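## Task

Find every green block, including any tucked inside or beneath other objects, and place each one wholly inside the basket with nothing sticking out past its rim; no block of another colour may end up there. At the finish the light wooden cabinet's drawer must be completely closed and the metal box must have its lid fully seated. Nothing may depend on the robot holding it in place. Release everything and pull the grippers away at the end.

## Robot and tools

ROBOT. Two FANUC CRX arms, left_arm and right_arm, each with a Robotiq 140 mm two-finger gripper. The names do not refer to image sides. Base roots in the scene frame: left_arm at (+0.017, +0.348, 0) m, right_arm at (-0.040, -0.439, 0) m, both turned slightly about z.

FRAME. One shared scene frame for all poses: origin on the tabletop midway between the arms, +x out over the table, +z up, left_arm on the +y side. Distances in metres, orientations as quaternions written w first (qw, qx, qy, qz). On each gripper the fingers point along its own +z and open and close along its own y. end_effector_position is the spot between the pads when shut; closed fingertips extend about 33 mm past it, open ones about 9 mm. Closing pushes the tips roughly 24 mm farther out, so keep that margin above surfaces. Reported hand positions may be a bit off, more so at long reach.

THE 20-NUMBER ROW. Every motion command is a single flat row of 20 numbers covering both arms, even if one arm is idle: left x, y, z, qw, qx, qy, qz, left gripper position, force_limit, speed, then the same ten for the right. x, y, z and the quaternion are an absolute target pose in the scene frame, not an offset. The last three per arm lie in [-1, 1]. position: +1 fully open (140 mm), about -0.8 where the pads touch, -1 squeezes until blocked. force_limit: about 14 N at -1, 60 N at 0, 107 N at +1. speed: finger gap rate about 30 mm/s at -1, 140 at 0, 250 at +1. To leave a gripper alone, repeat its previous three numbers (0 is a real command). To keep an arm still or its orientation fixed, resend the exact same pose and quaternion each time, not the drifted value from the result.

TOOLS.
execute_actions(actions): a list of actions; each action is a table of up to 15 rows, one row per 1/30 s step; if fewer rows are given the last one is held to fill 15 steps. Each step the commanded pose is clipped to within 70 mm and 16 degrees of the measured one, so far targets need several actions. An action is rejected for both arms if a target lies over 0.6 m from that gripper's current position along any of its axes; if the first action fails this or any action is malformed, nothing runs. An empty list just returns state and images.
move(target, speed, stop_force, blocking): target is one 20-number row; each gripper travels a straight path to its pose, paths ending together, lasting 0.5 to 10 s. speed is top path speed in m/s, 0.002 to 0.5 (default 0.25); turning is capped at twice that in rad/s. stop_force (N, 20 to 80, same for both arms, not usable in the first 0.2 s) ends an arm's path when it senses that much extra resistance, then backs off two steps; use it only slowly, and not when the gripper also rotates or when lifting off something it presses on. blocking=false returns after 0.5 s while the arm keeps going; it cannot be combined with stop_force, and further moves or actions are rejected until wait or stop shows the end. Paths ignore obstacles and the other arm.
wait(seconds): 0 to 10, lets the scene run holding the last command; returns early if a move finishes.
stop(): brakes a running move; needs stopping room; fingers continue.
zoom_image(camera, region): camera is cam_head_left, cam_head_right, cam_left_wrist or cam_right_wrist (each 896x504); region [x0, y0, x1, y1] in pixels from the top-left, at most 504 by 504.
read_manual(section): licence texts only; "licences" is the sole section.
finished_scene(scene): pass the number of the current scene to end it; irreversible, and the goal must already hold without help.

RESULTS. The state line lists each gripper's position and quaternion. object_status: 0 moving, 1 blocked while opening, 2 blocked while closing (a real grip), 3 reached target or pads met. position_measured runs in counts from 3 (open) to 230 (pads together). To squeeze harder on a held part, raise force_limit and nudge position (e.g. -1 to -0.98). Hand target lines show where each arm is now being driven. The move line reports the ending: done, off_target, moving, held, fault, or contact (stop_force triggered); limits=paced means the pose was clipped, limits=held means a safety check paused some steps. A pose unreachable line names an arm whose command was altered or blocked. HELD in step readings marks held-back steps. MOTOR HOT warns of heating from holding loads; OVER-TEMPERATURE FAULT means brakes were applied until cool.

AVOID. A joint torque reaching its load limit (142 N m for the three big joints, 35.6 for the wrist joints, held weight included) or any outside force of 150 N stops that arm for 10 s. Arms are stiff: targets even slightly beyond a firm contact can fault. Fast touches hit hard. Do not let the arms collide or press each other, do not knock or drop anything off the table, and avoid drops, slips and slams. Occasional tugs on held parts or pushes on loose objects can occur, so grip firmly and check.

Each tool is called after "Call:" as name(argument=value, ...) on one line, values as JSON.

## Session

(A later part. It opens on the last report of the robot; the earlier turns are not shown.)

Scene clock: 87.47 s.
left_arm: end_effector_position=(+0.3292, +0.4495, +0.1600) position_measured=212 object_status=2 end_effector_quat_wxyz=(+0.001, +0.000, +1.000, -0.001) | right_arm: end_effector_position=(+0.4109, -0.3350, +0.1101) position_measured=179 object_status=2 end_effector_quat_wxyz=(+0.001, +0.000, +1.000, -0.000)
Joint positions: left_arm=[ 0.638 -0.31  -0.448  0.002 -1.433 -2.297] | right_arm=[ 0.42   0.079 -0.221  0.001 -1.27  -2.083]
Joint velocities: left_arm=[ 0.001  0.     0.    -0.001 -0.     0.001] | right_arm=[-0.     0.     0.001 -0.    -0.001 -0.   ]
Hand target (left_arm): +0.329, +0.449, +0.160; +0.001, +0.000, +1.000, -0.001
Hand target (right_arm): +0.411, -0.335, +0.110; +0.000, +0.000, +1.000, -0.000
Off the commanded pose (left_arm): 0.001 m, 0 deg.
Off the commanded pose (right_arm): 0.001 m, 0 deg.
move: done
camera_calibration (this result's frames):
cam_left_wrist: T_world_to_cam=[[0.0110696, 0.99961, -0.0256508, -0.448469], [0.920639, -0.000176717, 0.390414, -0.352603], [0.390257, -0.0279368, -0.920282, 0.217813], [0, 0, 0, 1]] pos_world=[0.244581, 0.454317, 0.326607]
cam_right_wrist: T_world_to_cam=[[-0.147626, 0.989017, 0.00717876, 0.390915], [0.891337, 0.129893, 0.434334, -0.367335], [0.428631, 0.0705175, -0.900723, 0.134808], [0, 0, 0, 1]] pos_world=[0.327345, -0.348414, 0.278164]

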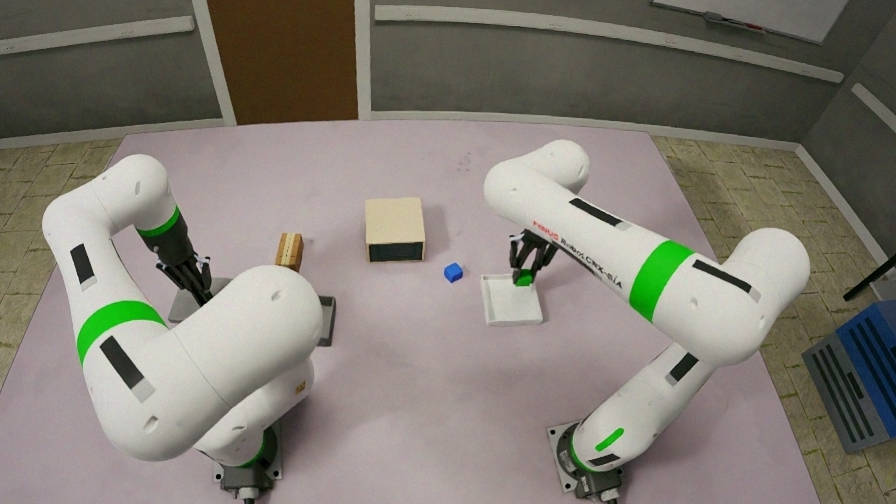

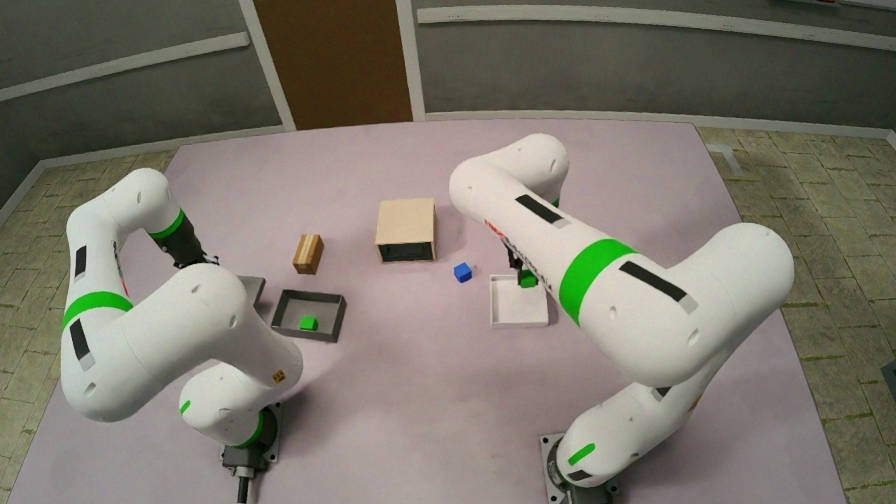

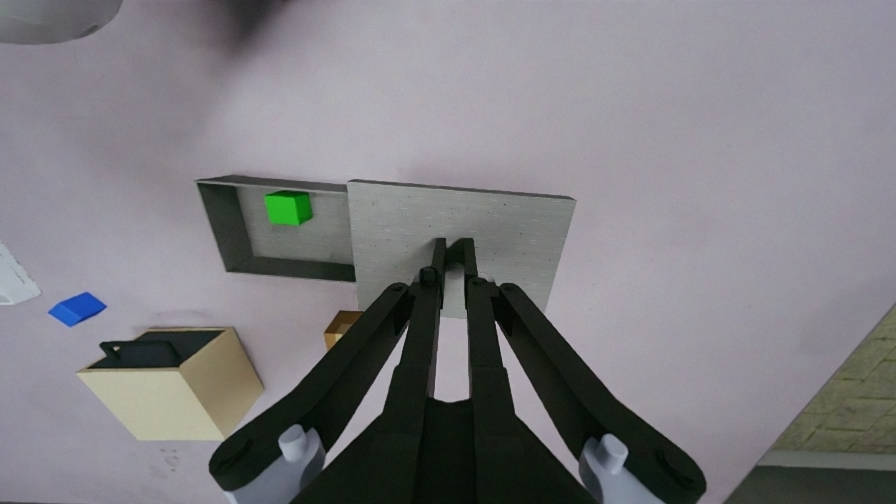

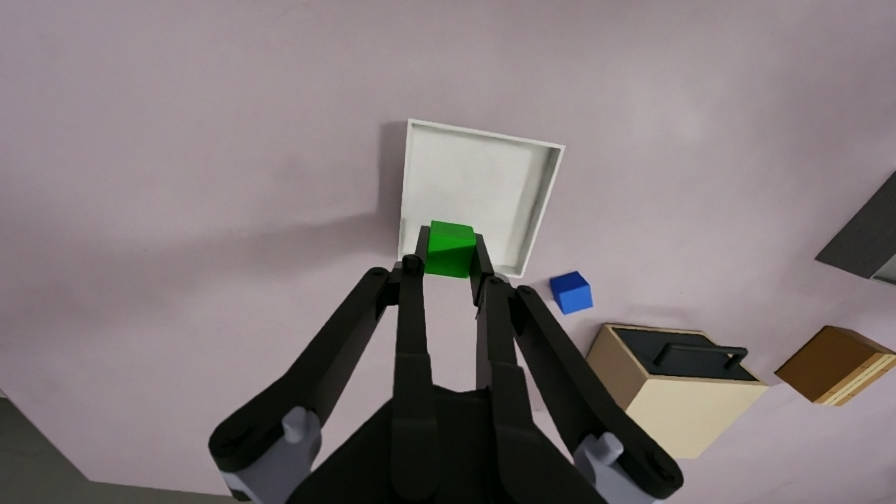

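Call:
move(target=[0.329,0.47,0.062,0,0,1,0,-1,0.5,-0.3, 0.408,-0.335,0.065,0,0,1,0,-1,0,-0.3], speed=0.12)

Call:
move(target=[0.329,0.47,0.036,0,0,1,0,-1,0.5,-0.3, 0.408,-0.335,0.065,0,0,1,0,-0.3,0,-0.3], speed=0.012, stop_force=20)

Scene clock: 100.60 s.
left_arm: end_effector_position=(+0.3290, +0.4701, +0.0620) position_measured=212 object_status=2 end_effector_quat_wxyz=(-0.000, -0.000, +1.000, +0.000) | right_arm: end_effector_position=(+0.4080, -0.3350, +0.0650) position_measured=179 object_status=2 end_effector_quat_wxyz=(+0.000, +0.000, +1.000, +0.000)
Joint positions: left_arm=[ 0.685 -0.216 -0.614 -0.    -1.172 -2.344] | right_arm=[ 0.422  0.113 -0.296 -0.    -1.162 -2.085]
Joint velocities: left_arm=[ 0.     0.    -0.001  0.    -0.001  0.   ] | right_arm=[-0.    -0.001 -0.001  0.     0.001 -0.001]
Hand target (left_arm): +0.329, +0.470, +0.062; +0.000, -0.000, +1.000, +0.000
Hand target (right_arm): +0.408, -0.335, +0.065; +0.000, +0.000, +1.000, -0.000
Off the commanded pose (left_arm): 0.000 m, 0 deg.
Off the commanded pose (right_arm): 0.000 m, 0 deg.
move: done
camera_calibration (this result's frames):
cam_left_wrist: T_world_to_cam=[[0.010723, 0.999647, -0.0243109, -0.471553], [0.921203, -0.000419228, 0.389082, -0.314151], [0.388935, -0.0265674, -0.920882, 0.128114], [0, 0, 0, 1]] pos_world=[0.244626, 0.474659, 0.228745]
cam_right_wrist: T_world_to_cam=[[-0.147504, 0.989032, 0.00759487, 0.390733], [0.891853, 0.129683, 0.433336, -0.34545], [0.427599, 0.0706922, -0.9012, 0.0958905], [0, 0, 0, 1]] pos_world=[0.324723, -0.348427, 0.233145]

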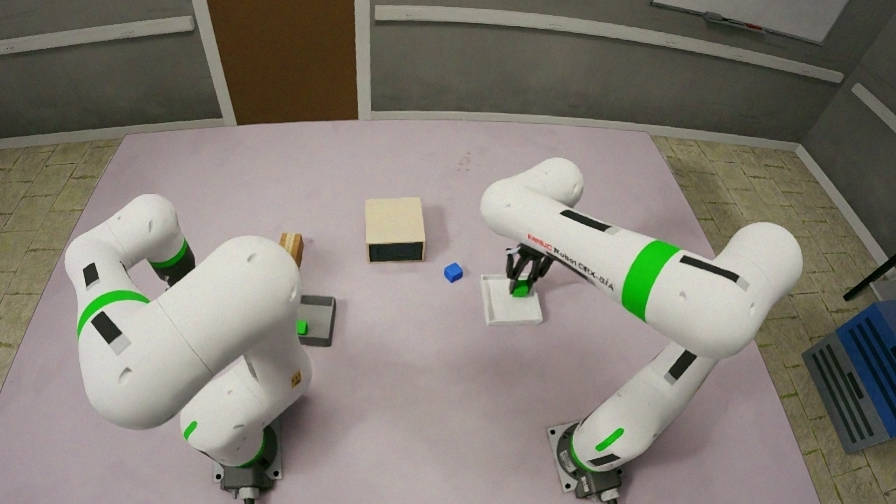

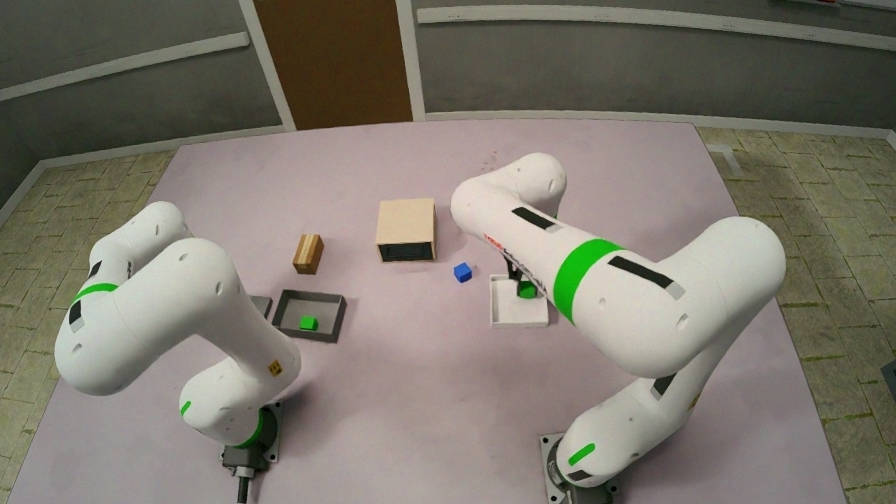

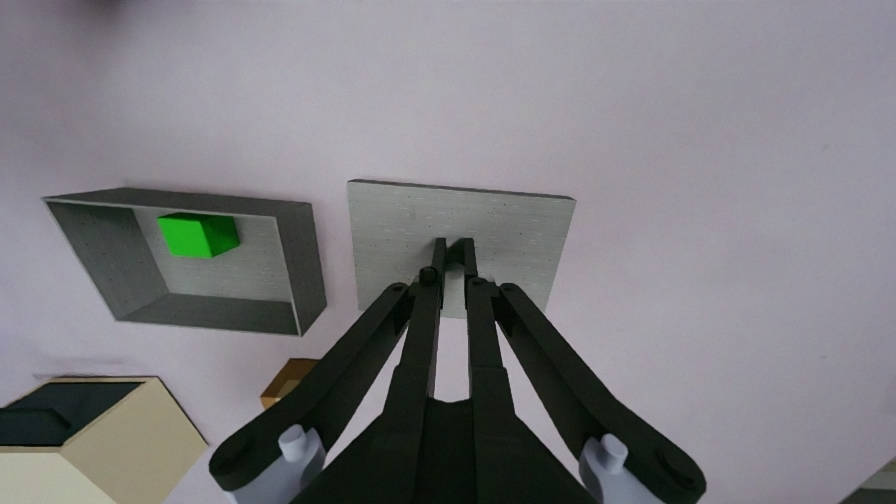

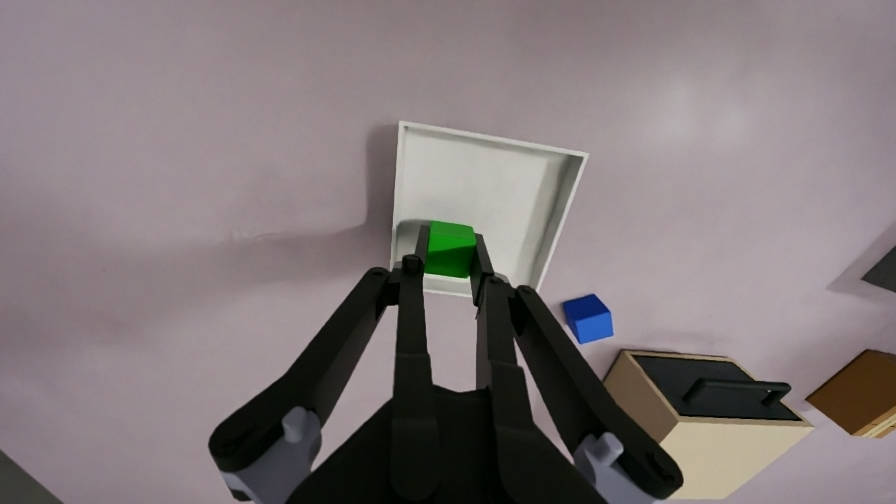

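Scene clock: 101.33 s.
left_arm: end_effector_position=(+0.3290, +0.4701, +0.0569) position_measured=212 object_status=2 end_effector_quat_wxyz=(-0.000, -0.000, +1.000, +0.000) | right_arm: end_effector_position=(+0.4080, -0.3350, +0.0650) position_measured=167 object_status=3 end_effector_quat_wxyz=(-0.000, +0.000, +1.000, -0.000)
Joint positions: left_arm=[ 0.685 -0.209 -0.623 -0.    -1.158 -2.344] | right_arm=[ 0.422  0.113 -0.296 -0.    -1.162 -2.085]
Joint velocities: left_arm=[ 0.    -0.003  0.001 -0.    -0.007  0.   ] | right_arm=[-0.  0.  0. -0. -0.  0.]
Hand target (left_arm): +0.329, +0.470, +0.057; -0.000, -0.000, +1.000, +0.000
Hand target (right_arm): +0.408, -0.335, +0.065; +0.000, +0.000, +1.000, -0.000
Off the commanded pose (left_arm): 0.021 m, 0 deg.
Off the commanded pose (right_arm): 0.000 m, 0 deg.
move: contact (left_arm)
camera_calibration (this result's frames):
cam_left_wrist: T_world_to_cam=[[0.0107553, 0.999642, -0.0244835, -0.471669], [0.921269, -0.000386396, 0.388926, -0.31218], [0.388777, -0.0267389, -0.920944, 0.123534], [0, 0, 0, 1]] pos_world=[0.244647, 0.474683, 0.223635]
cam_right_wrist: T_world_to_cam=[[-0.147518, 0.98903, 0.00755972, 0.390752], [0.891888, 0.129717, 0.433254, -0.345386], [0.427521, 0.0706553, -0.90124, 0.0958969], [0, 0, 0, 1]] pos_world=[0.324691, -0.348439, 0.233112]

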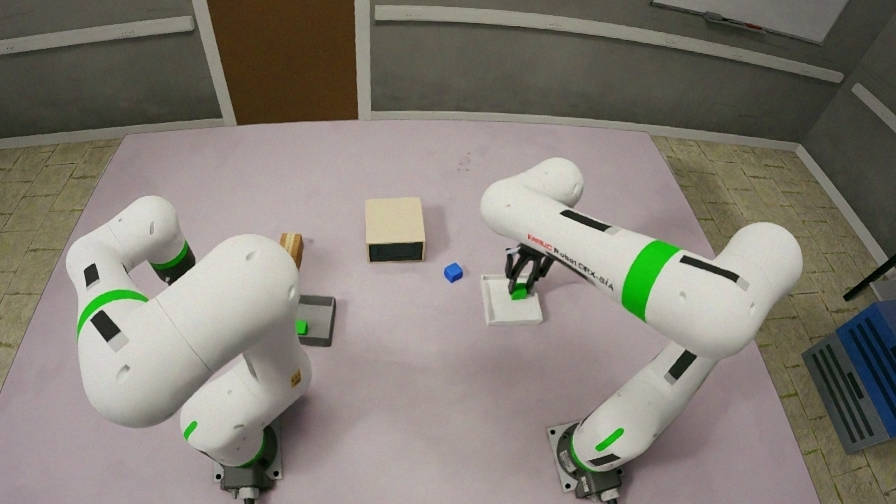

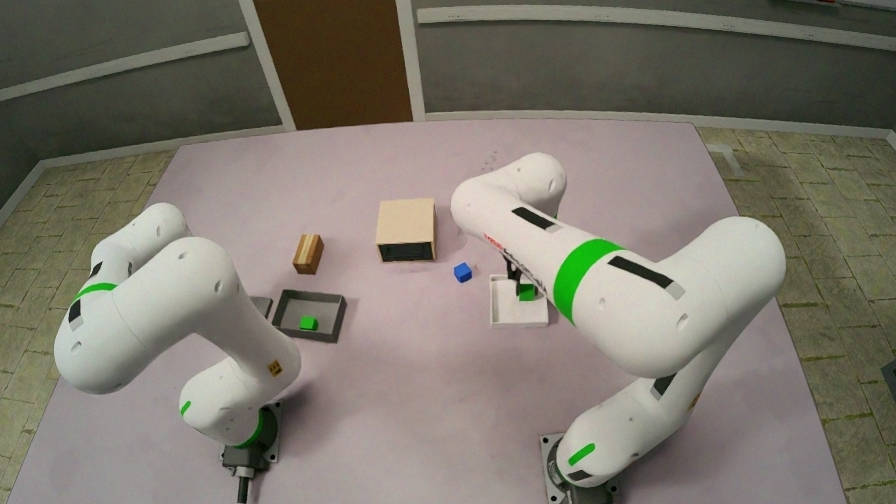

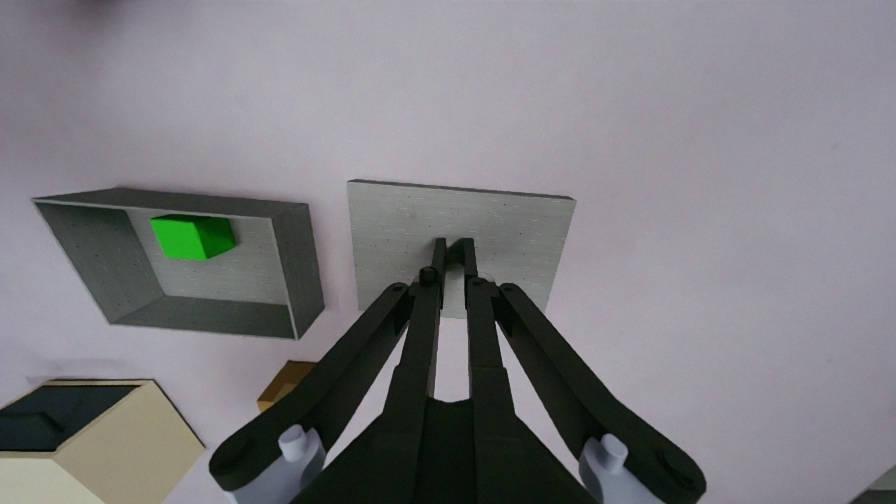

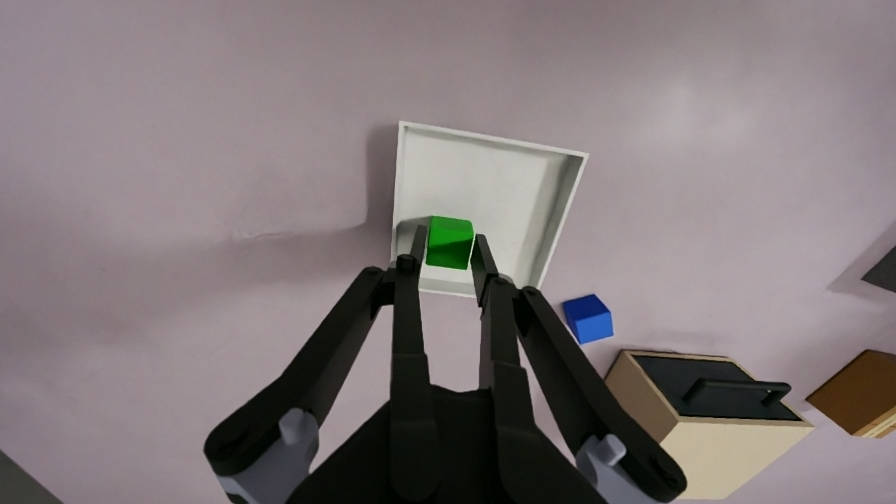

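Call:
move(target=[0.329,0.47,0.058,0,0,1,0,-0.35,0.5,0, 0.408,-0.335,0.12,0,0,1,0,-0.3,0,-0.3], speed=0.15)

Call:
move(target=[0.329,0.47,0.12,0,0,1,0,-0.1,0,0, 0.44,-0.1,0.16,0,0,1,0,-0.47,0.3,0], speed=0.25)

Call:
move(target=[0.309,0.245,0.12,0,0,1,0,-0.1,0,0, 0.47,-0.01,0.16,0,0,1,0,-0.47,0.3,0], speed=0.25)

Scene clock: 114.97 s.
left_arm: end_effector_position=(+0.3290, +0.4700, +0.0580) position_measured=173 object_status=3 end_effector_quat_wxyz=(-0.000, -0.000, +1.000, +0.000) | right_arm: end_effector_position=(+0.4080, -0.3351, +0.1200) position_measured=167 object_status=3 end_effector_quat_wxyz=(+0.000, -0.000, +1.000, -0.000)
Joint positions: left_arm=[ 0.685 -0.211 -0.621 -0.    -1.161 -2.344] | right_arm=[ 0.422  0.066 -0.211  0.    -1.294 -2.085]
Joint velocities: left_arm=[ 0.    -0.    -0.001 -0.    -0.003 -0.   ] | right_arm=[-0.001 -0.001  0.001  0.    -0.    -0.   ]
Hand target (left_arm): +0.329, +0.470, +0.058; +0.000, +0.000, +1.000, -0.000
Hand target (right_arm): +0.408, -0.335, +0.120; -0.000, -0.000, +1.000, +0.000
Off the commanded pose (left_arm): 0.000 m, 0 deg.
Off the commanded pose (right_arm): 0.000 m, 0 deg.
move: done
camera_calibration (this result's frames):
cam_left_wrist: T_world_to_cam=[[0.0109521, 0.99964, -0.024483, -0.471665], [0.921203, -0.000563437, 0.389081, -0.312533], [0.388927, -0.026815, -0.920878, 0.12453], [0, 0, 0, 1]] pos_world=[0.244639, 0.474659, 0.22473]
cam_right_wrist: T_world_to_cam=[[-0.147882, 0.988977, 0.00744911, 0.390536], [0.891812, 0.13009, 0.433299, -0.369043], [0.427554, 0.0707205, -0.901219, 0.145528], [0, 0, 0, 1]] pos_world=[0.32465, -0.348515, 0.28815]

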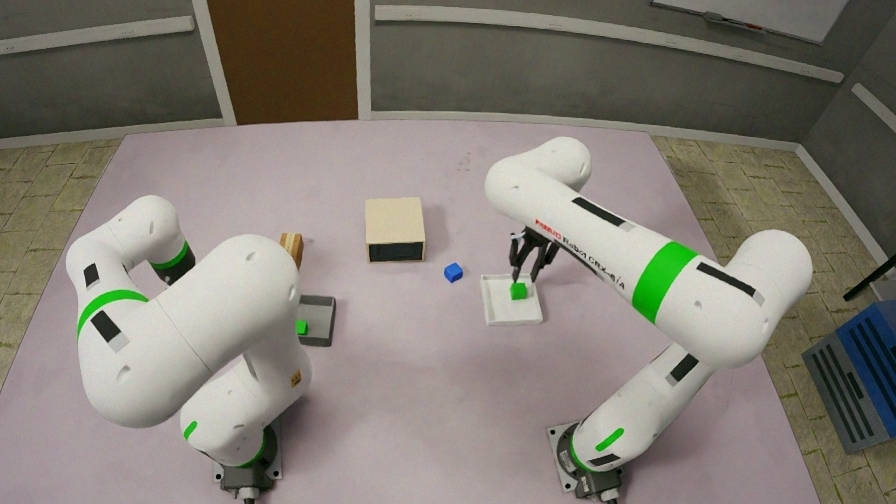

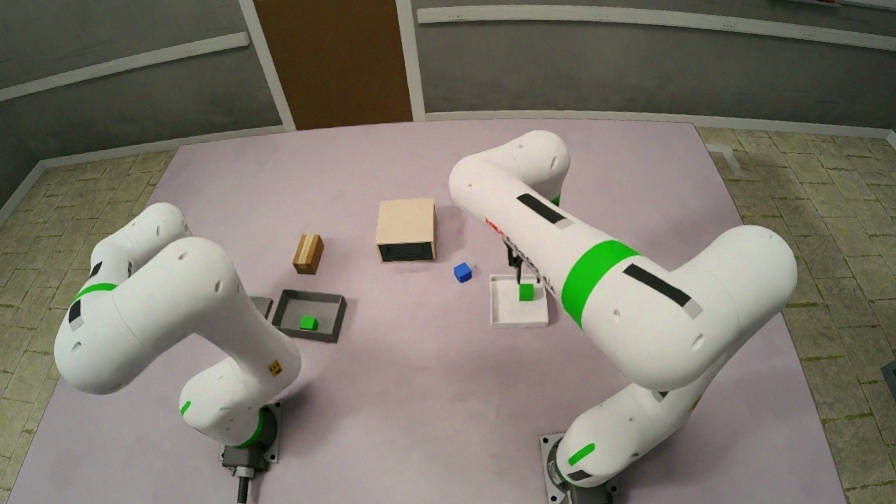

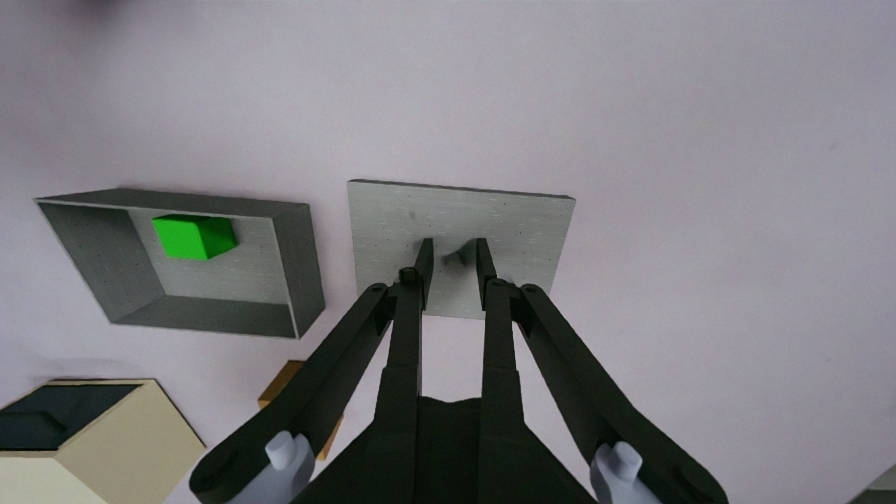

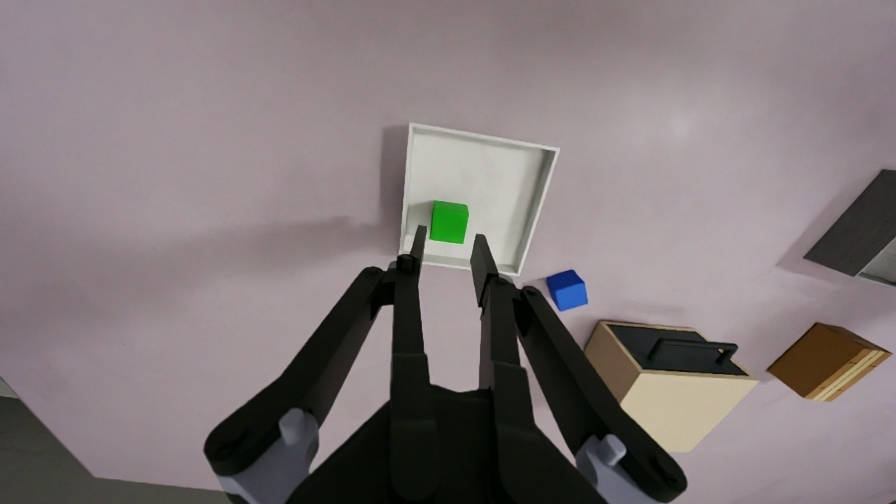

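Scene clock: 116.33 s.
left_arm: end_effector_position=(+0.3290, +0.4700, +0.1200) position_measured=141 object_status=3 end_effector_quat_wxyz=(+0.000, +0.000, +1.000, -0.000) | right_arm: end_effector_position=(+0.4389, -0.0999, +0.1601) position_measured=188 object_status=3 end_effector_quat_wxyz=(-0.000, -0.000, +1.000, +0.000)
Joint positions: left_arm=[ 0.685 -0.269 -0.512  0.    -1.327 -2.344] | right_arm=[ 0.747  0.362  0.241 -0.001 -1.45  -2.409]
Joint velocities: left_arm=[ 0.    -0.     0.001 -0.    -0.002  0.001] | right_arm=[ 0.     0.001  0.001 -0.002  0.001 -0.001]
Hand target (left_arm): +0.329, +0.470, +0.120; +0.000, +0.000, +1.000, -0.000
Hand target (right_arm): +0.439, -0.100, +0.160; -0.000, -0.000, +1.000, +0.000
Off the commanded pose (left_arm): 0.000 m, 0 deg.
Off the commanded pose (right_arm): 0.001 m, 0 deg.
move: done
camera_calibration (this result's frames):
cam_left_wrist: T_world_to_cam=[[0.0111473, 0.999635, -0.0245891, -0.470147], [0.921169, -0.000699676, 0.389161, -0.336609], [0.389002, -0.0269888, -0.920841, 0.181669], [0, 0, 0, 1]] pos_world=[0.244645, 0.474643, 0.286723]
cam_right_wrist: T_world_to_cam=[[-0.147849, 0.988977, 0.00807008, 0.162096], [0.892153, 0.129843, 0.432671, -0.444708], [0.426854, 0.0711697, -0.901516, 0.15221], [0, 0, 0, 1]] pos_world=[0.355742, -0.113399, 0.328324]

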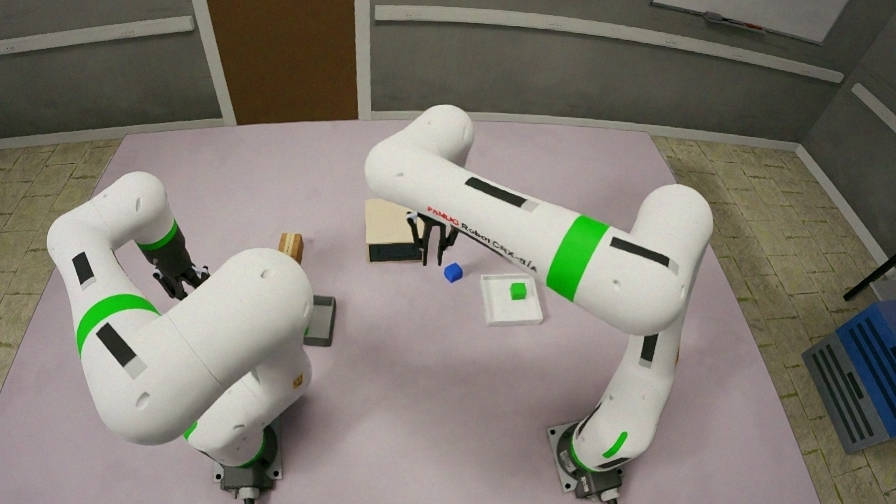

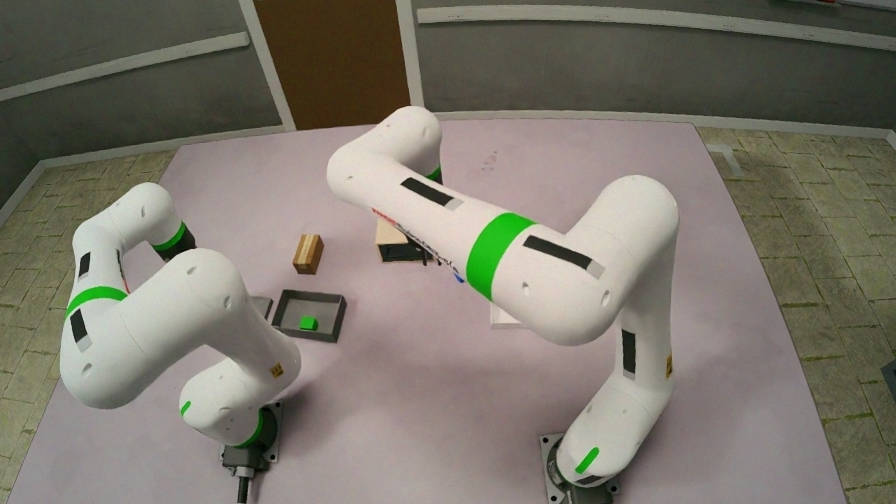

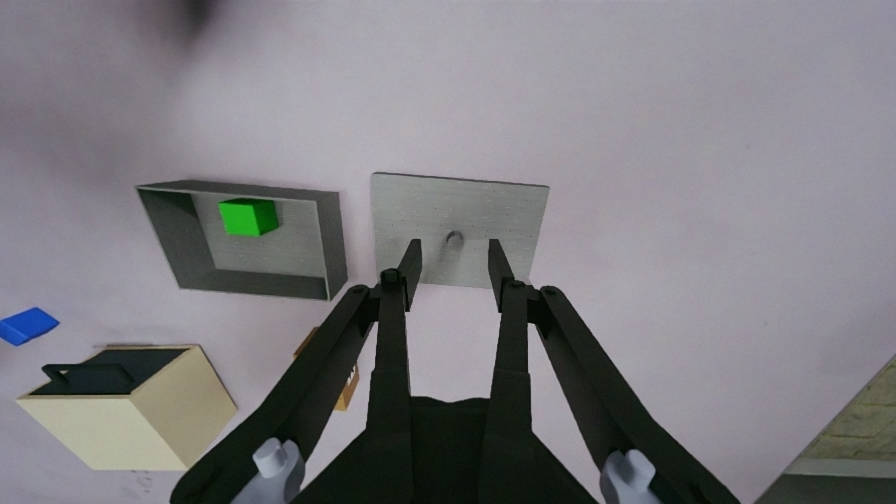

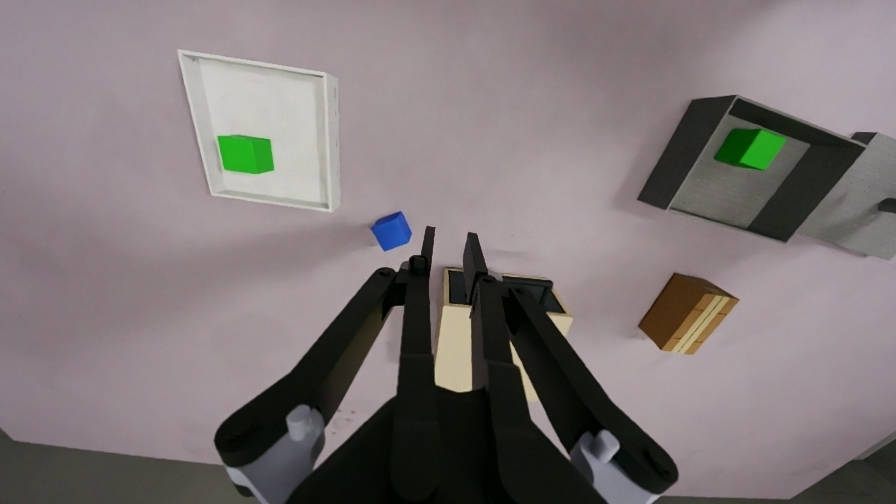

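Scene clock: 117.73 s.
left_arm: end_effector_position=(+0.3090, +0.2455, +0.1200) position_measured=141 object_status=3 end_effector_quat_wxyz=(-0.001, -0.000, +1.000, +0.001) | right_arm: end_effector_position=(+0.4697, -0.0099, +0.1601) position_measured=188 object_status=3 end_effector_quat_wxyz=(-0.000, -0.000, +1.000, -0.000)
Joint positions: left_arm=[ 0.008 -0.345 -0.566 -0.001 -1.351 -1.666] | right_arm=[ 0.804  0.575  0.547 -0.    -1.542 -2.467]
Joint velocities: left_arm=[-0.001  0.     0.001 -0.001  0.002 -0.   ] | right_arm=[-0.     0.    -0.001 -0.002 -0.     0.001]
Hand target (left_arm): +0.309, +0.245, +0.120; -0.001, +0.000, +1.000, +0.001
Hand target (right_arm): +0.470, -0.010, +0.160; -0.000, -0.000, +1.000, +0.000
Off the commanded pose (left_arm): 0.001 m, 0 deg.
Off the commanded pose (right_arm): 0.000 m, 0 deg.
move: done
camera_calibration (this result's frames):
cam_left_wrist: T_world_to_cam=[[0.0109148, 0.999669, -0.0232931, -0.245644], [0.921628, -0.00102027, 0.388074, -0.318231], [0.387922, -0.0257033, -0.921334, 0.183478], [0, 0, 0, 1]] pos_world=[0.224797, 0.249954, 0.28682]
cam_right_wrist: T_world_to_cam=[[-0.147773, 0.988992, 0.00756925, 0.0777544], [0.891852, 0.129943, 0.433261, -0.483759], [0.427509, 0.070775, -0.901237, 0.13229], [0, 0, 0, 1]] pos_world=[0.386376, -0.0234005, 0.32823]

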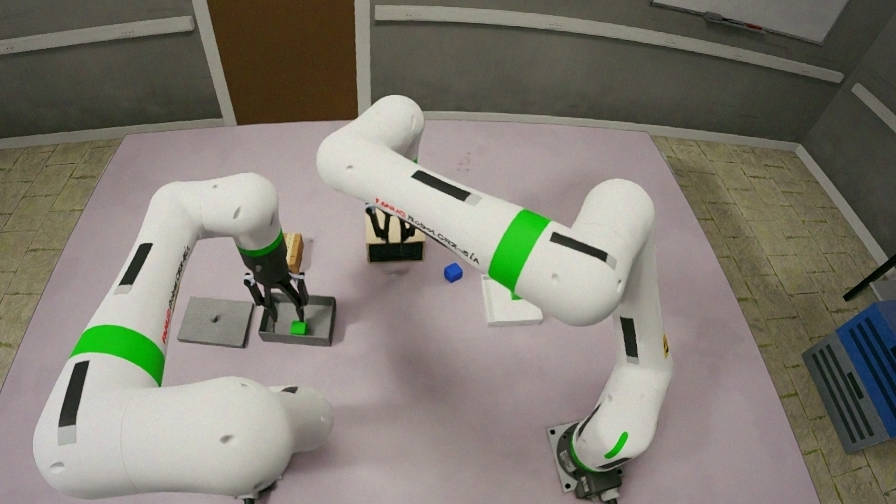

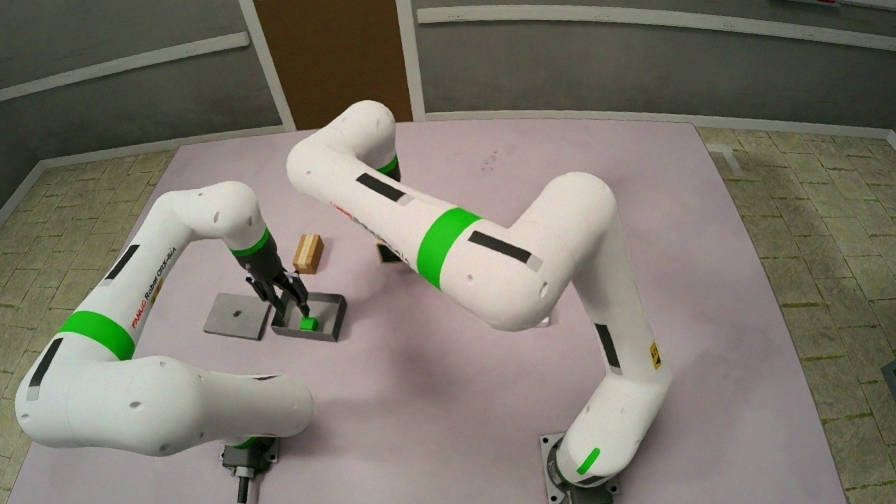

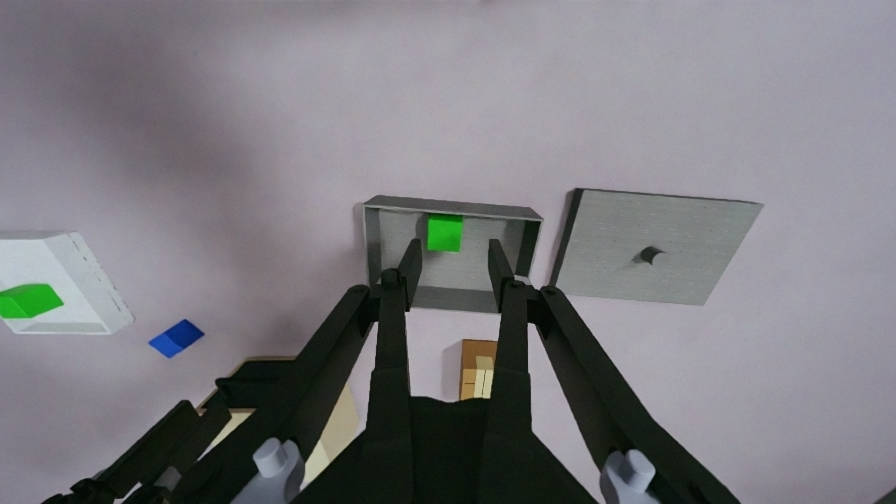

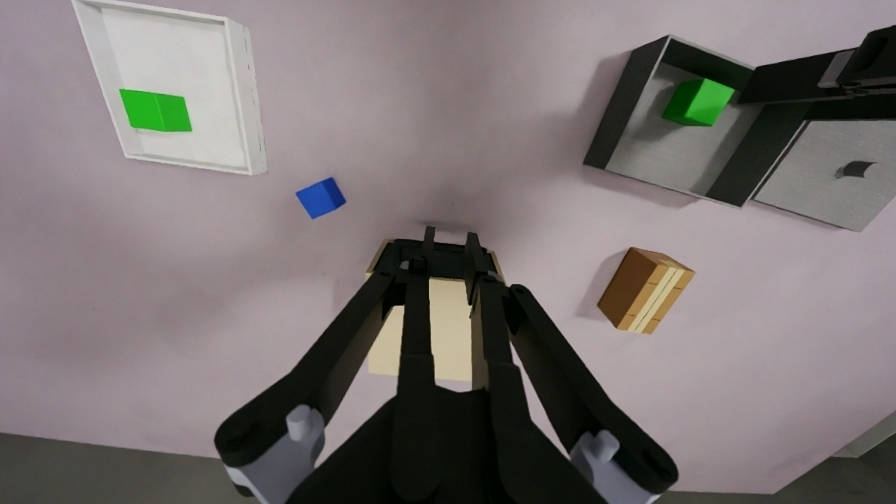

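Call:
move(target=[0.312,0.236,0.047,0,0,1,0,-0.1,0,0, 0.49,-0.005,0.14,0,-0.707,0.707,0,-0.47,0.3,0], speed=0.3)

Scene clock: 134.63 s.
left_arm: end_effector_position=(+0.3120, +0.2361, +0.0470) position_measured=141 object_status=3 end_effector_quat_wxyz=(-0.000, -0.000, +1.000, +0.000) | right_arm: end_effector_position=(+0.4900, -0.0049, +0.1400) position_measured=188 object_status=3 end_effector_quat_wxyz=(+0.000, -0.707, +0.707, -0.000)
Joint positions: left_arm=[-0.025 -0.258 -0.684 -0.    -1.144 -1.634] | right_arm=[ 0.785  0.633  0.589  0.    -1.526 -0.877]
Joint velocities: left_arm=[-0.    -0.    -0.001 -0.     0.003  0.001] | right_arm=[-0.    -0.001 -0.    -0.    -0.    -0.001]
Hand target (left_arm): +0.312, +0.236, +0.047; -0.000, -0.000, +1.000, +0.000
Hand target (right_arm): +0.490, -0.005, +0.140; -0.000, +0.707, -0.707, +0.000
Off the commanded pose (left_arm): 0.000 m, 0 deg.
Off the commanded pose (right_arm): 0.000 m, 0 deg.
move: done
camera_calibration (this result's frames):
cam_left_wrist: T_world_to_cam=[[0.0107256, 0.999647, -0.024325, -0.237825], [0.921221, -0.00041738, 0.38904, -0.292795], [0.388893, -0.0265814, -0.9209, 0.114694], [0, 0, 0, 1]] pos_world=[0.227676, 0.240668, 0.213745]
cam_right_wrist: T_world_to_cam=[[-0.989016, -0.147618, 0.00750757, 0.482582], [-0.129826, 0.89185, 0.433299, 0.0105273], [-0.0706585, 0.427565, -0.901219, 0.351026], [0, 0, 0, 1]] pos_world=[0.503451, -0.0882375, 0.308167]

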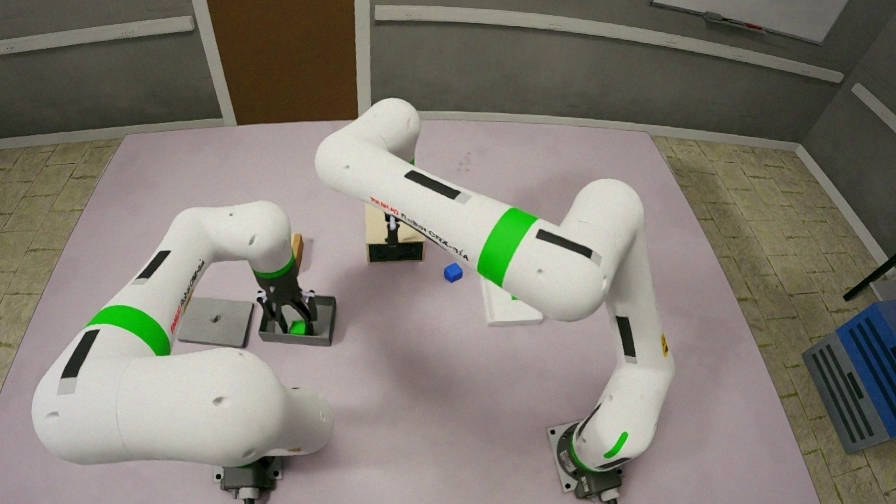

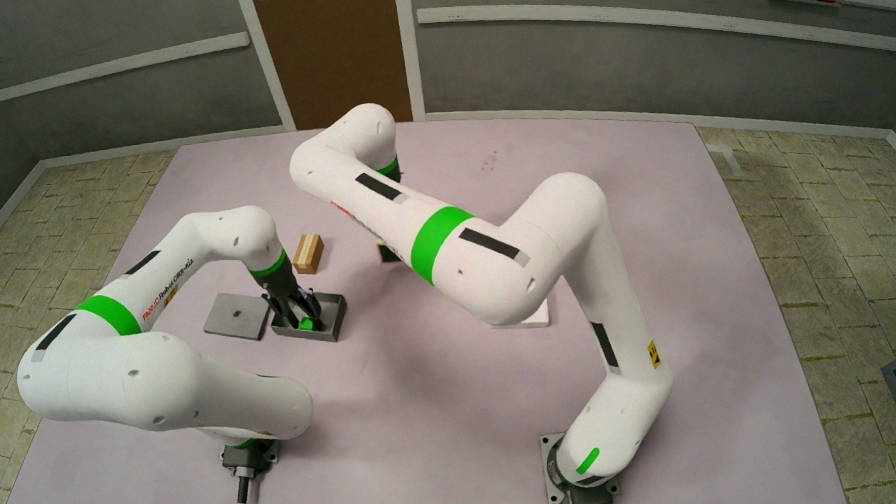

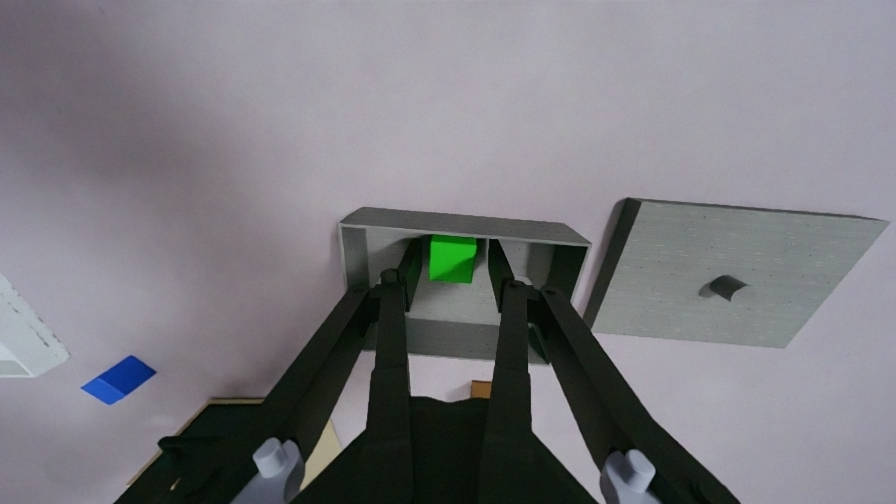

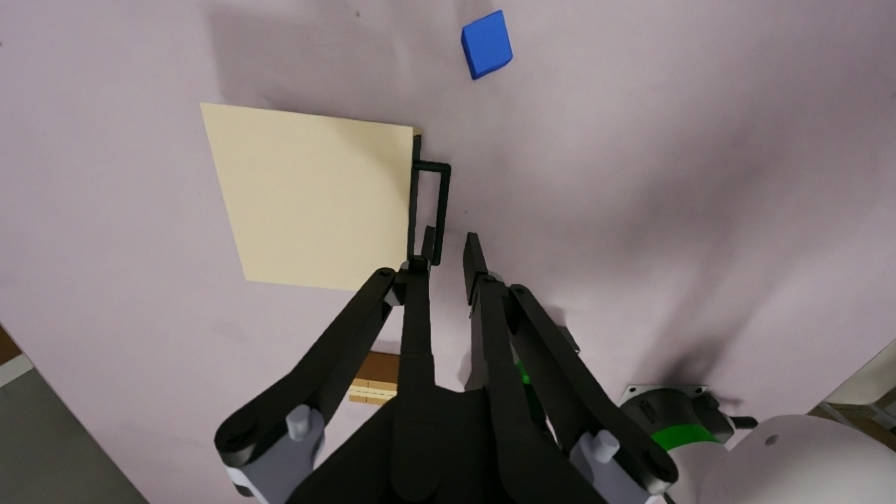

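Call:
move(target=[0.312,0.235,0.047,0,0,1,0,-1,0,-0.3, 0.498,-0.005,0.085,0,-0.707,0.707,0,-0.47,0.3,0], speed=0.1)

Scene clock: 146.90 s.
left_arm: end_effector_position=(+0.3120, +0.2350, +0.0470) position_measured=179 object_status=2 end_effector_quat_wxyz=(+0.000, -0.000, +1.000, +0.000) | right_arm: end_effector_position=(+0.4980, -0.0049, +0.0850) position_measured=188 object_status=3 end_effector_quat_wxyz=(+0.000, -0.707, +0.707, +0.000)
Joint positions: left_arm=[-0.028 -0.257 -0.684 -0.    -1.144 -1.631] | right_arm=[ 0.776  0.666  0.513 -0.    -1.417 -0.868]
Joint velocities: left_arm=[-0.    -0.    -0.    -0.001 -0.001  0.002] | right_arm=[ 0.     0.001  0.    -0.    -0.002 -0.   ]
Hand target (left_arm): +0.312, +0.235, +0.047; -0.000, -0.000, +1.000, +0.000
Hand target (right_arm): +0.498, -0.005, +0.085; -0.000, +0.707, -0.707, +0.000
Off the commanded pose (left_arm): 0.000 m, 0 deg.
Off the commanded pose (right_arm): 0.000 m, 0 deg.
move: done
camera_calibration (this result's frames):
cam_left_wrist: T_world_to_cam=[[0.0109888, 0.99964, -0.0244794, -0.236832], [0.921202, -0.000598593, 0.389085, -0.292727], [0.38893, -0.0268261, -0.920877, 0.114711], [0, 0, 0, 1]] pos_world=[0.227649, 0.239649, 0.213733]
cam_right_wrist: T_world_to_cam=[[-0.989032, -0.147507, 0.00754531, 0.49093], [-0.129701, 0.891817, 0.433406, 0.0353009], [-0.0706592, 0.427673, -0.901167, 0.302039], [0, 0, 0, 1]] pos_world=[0.511466, -0.0882403, 0.253183]

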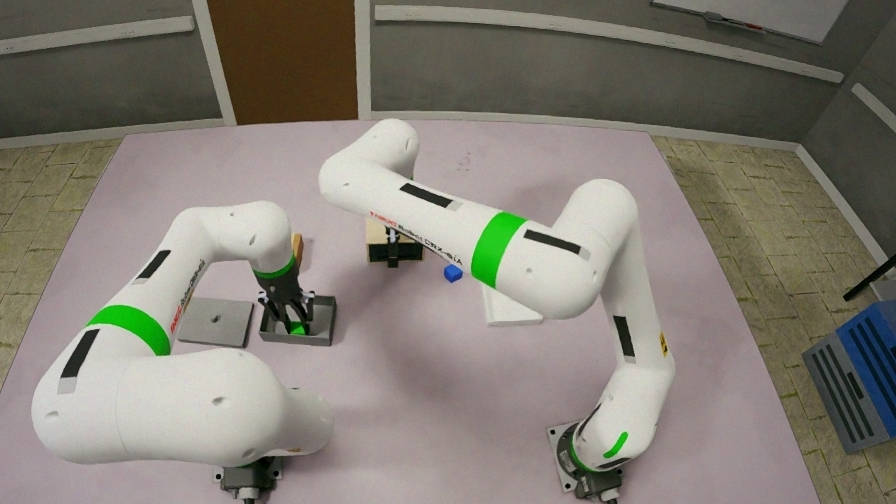

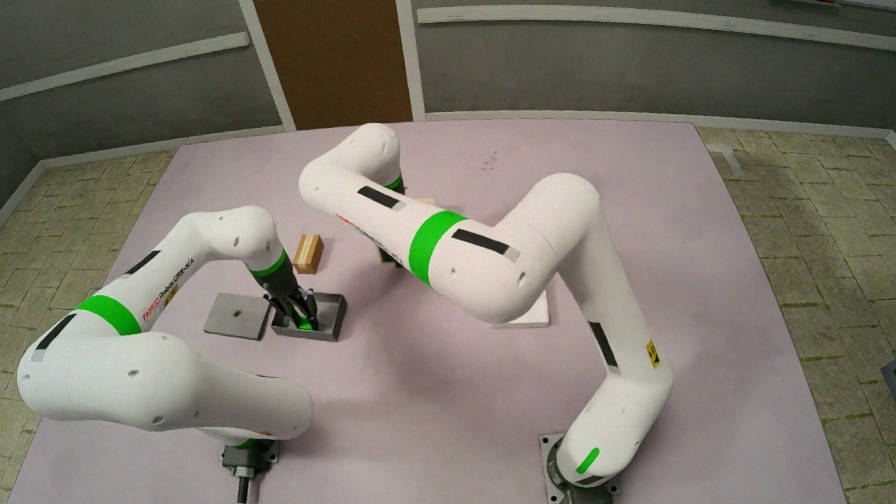

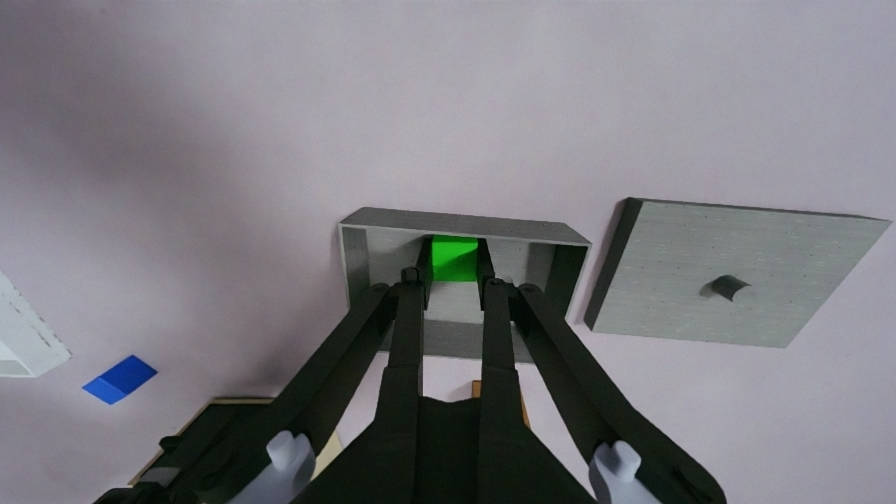

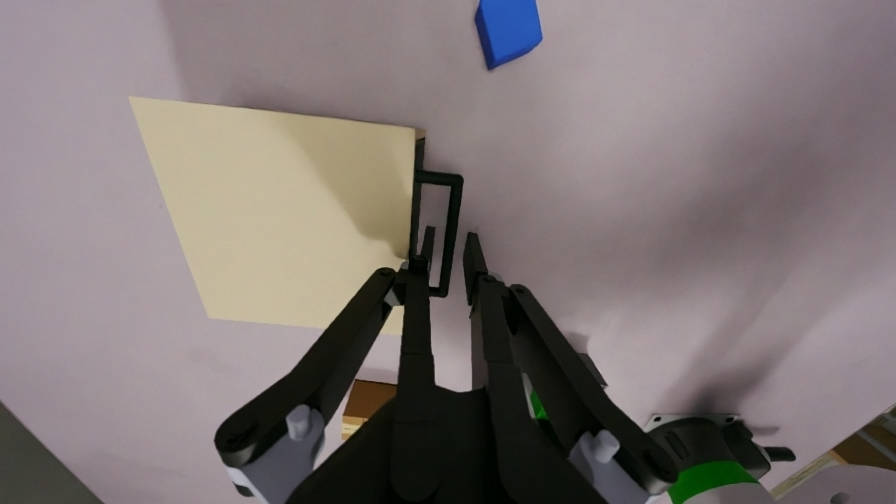

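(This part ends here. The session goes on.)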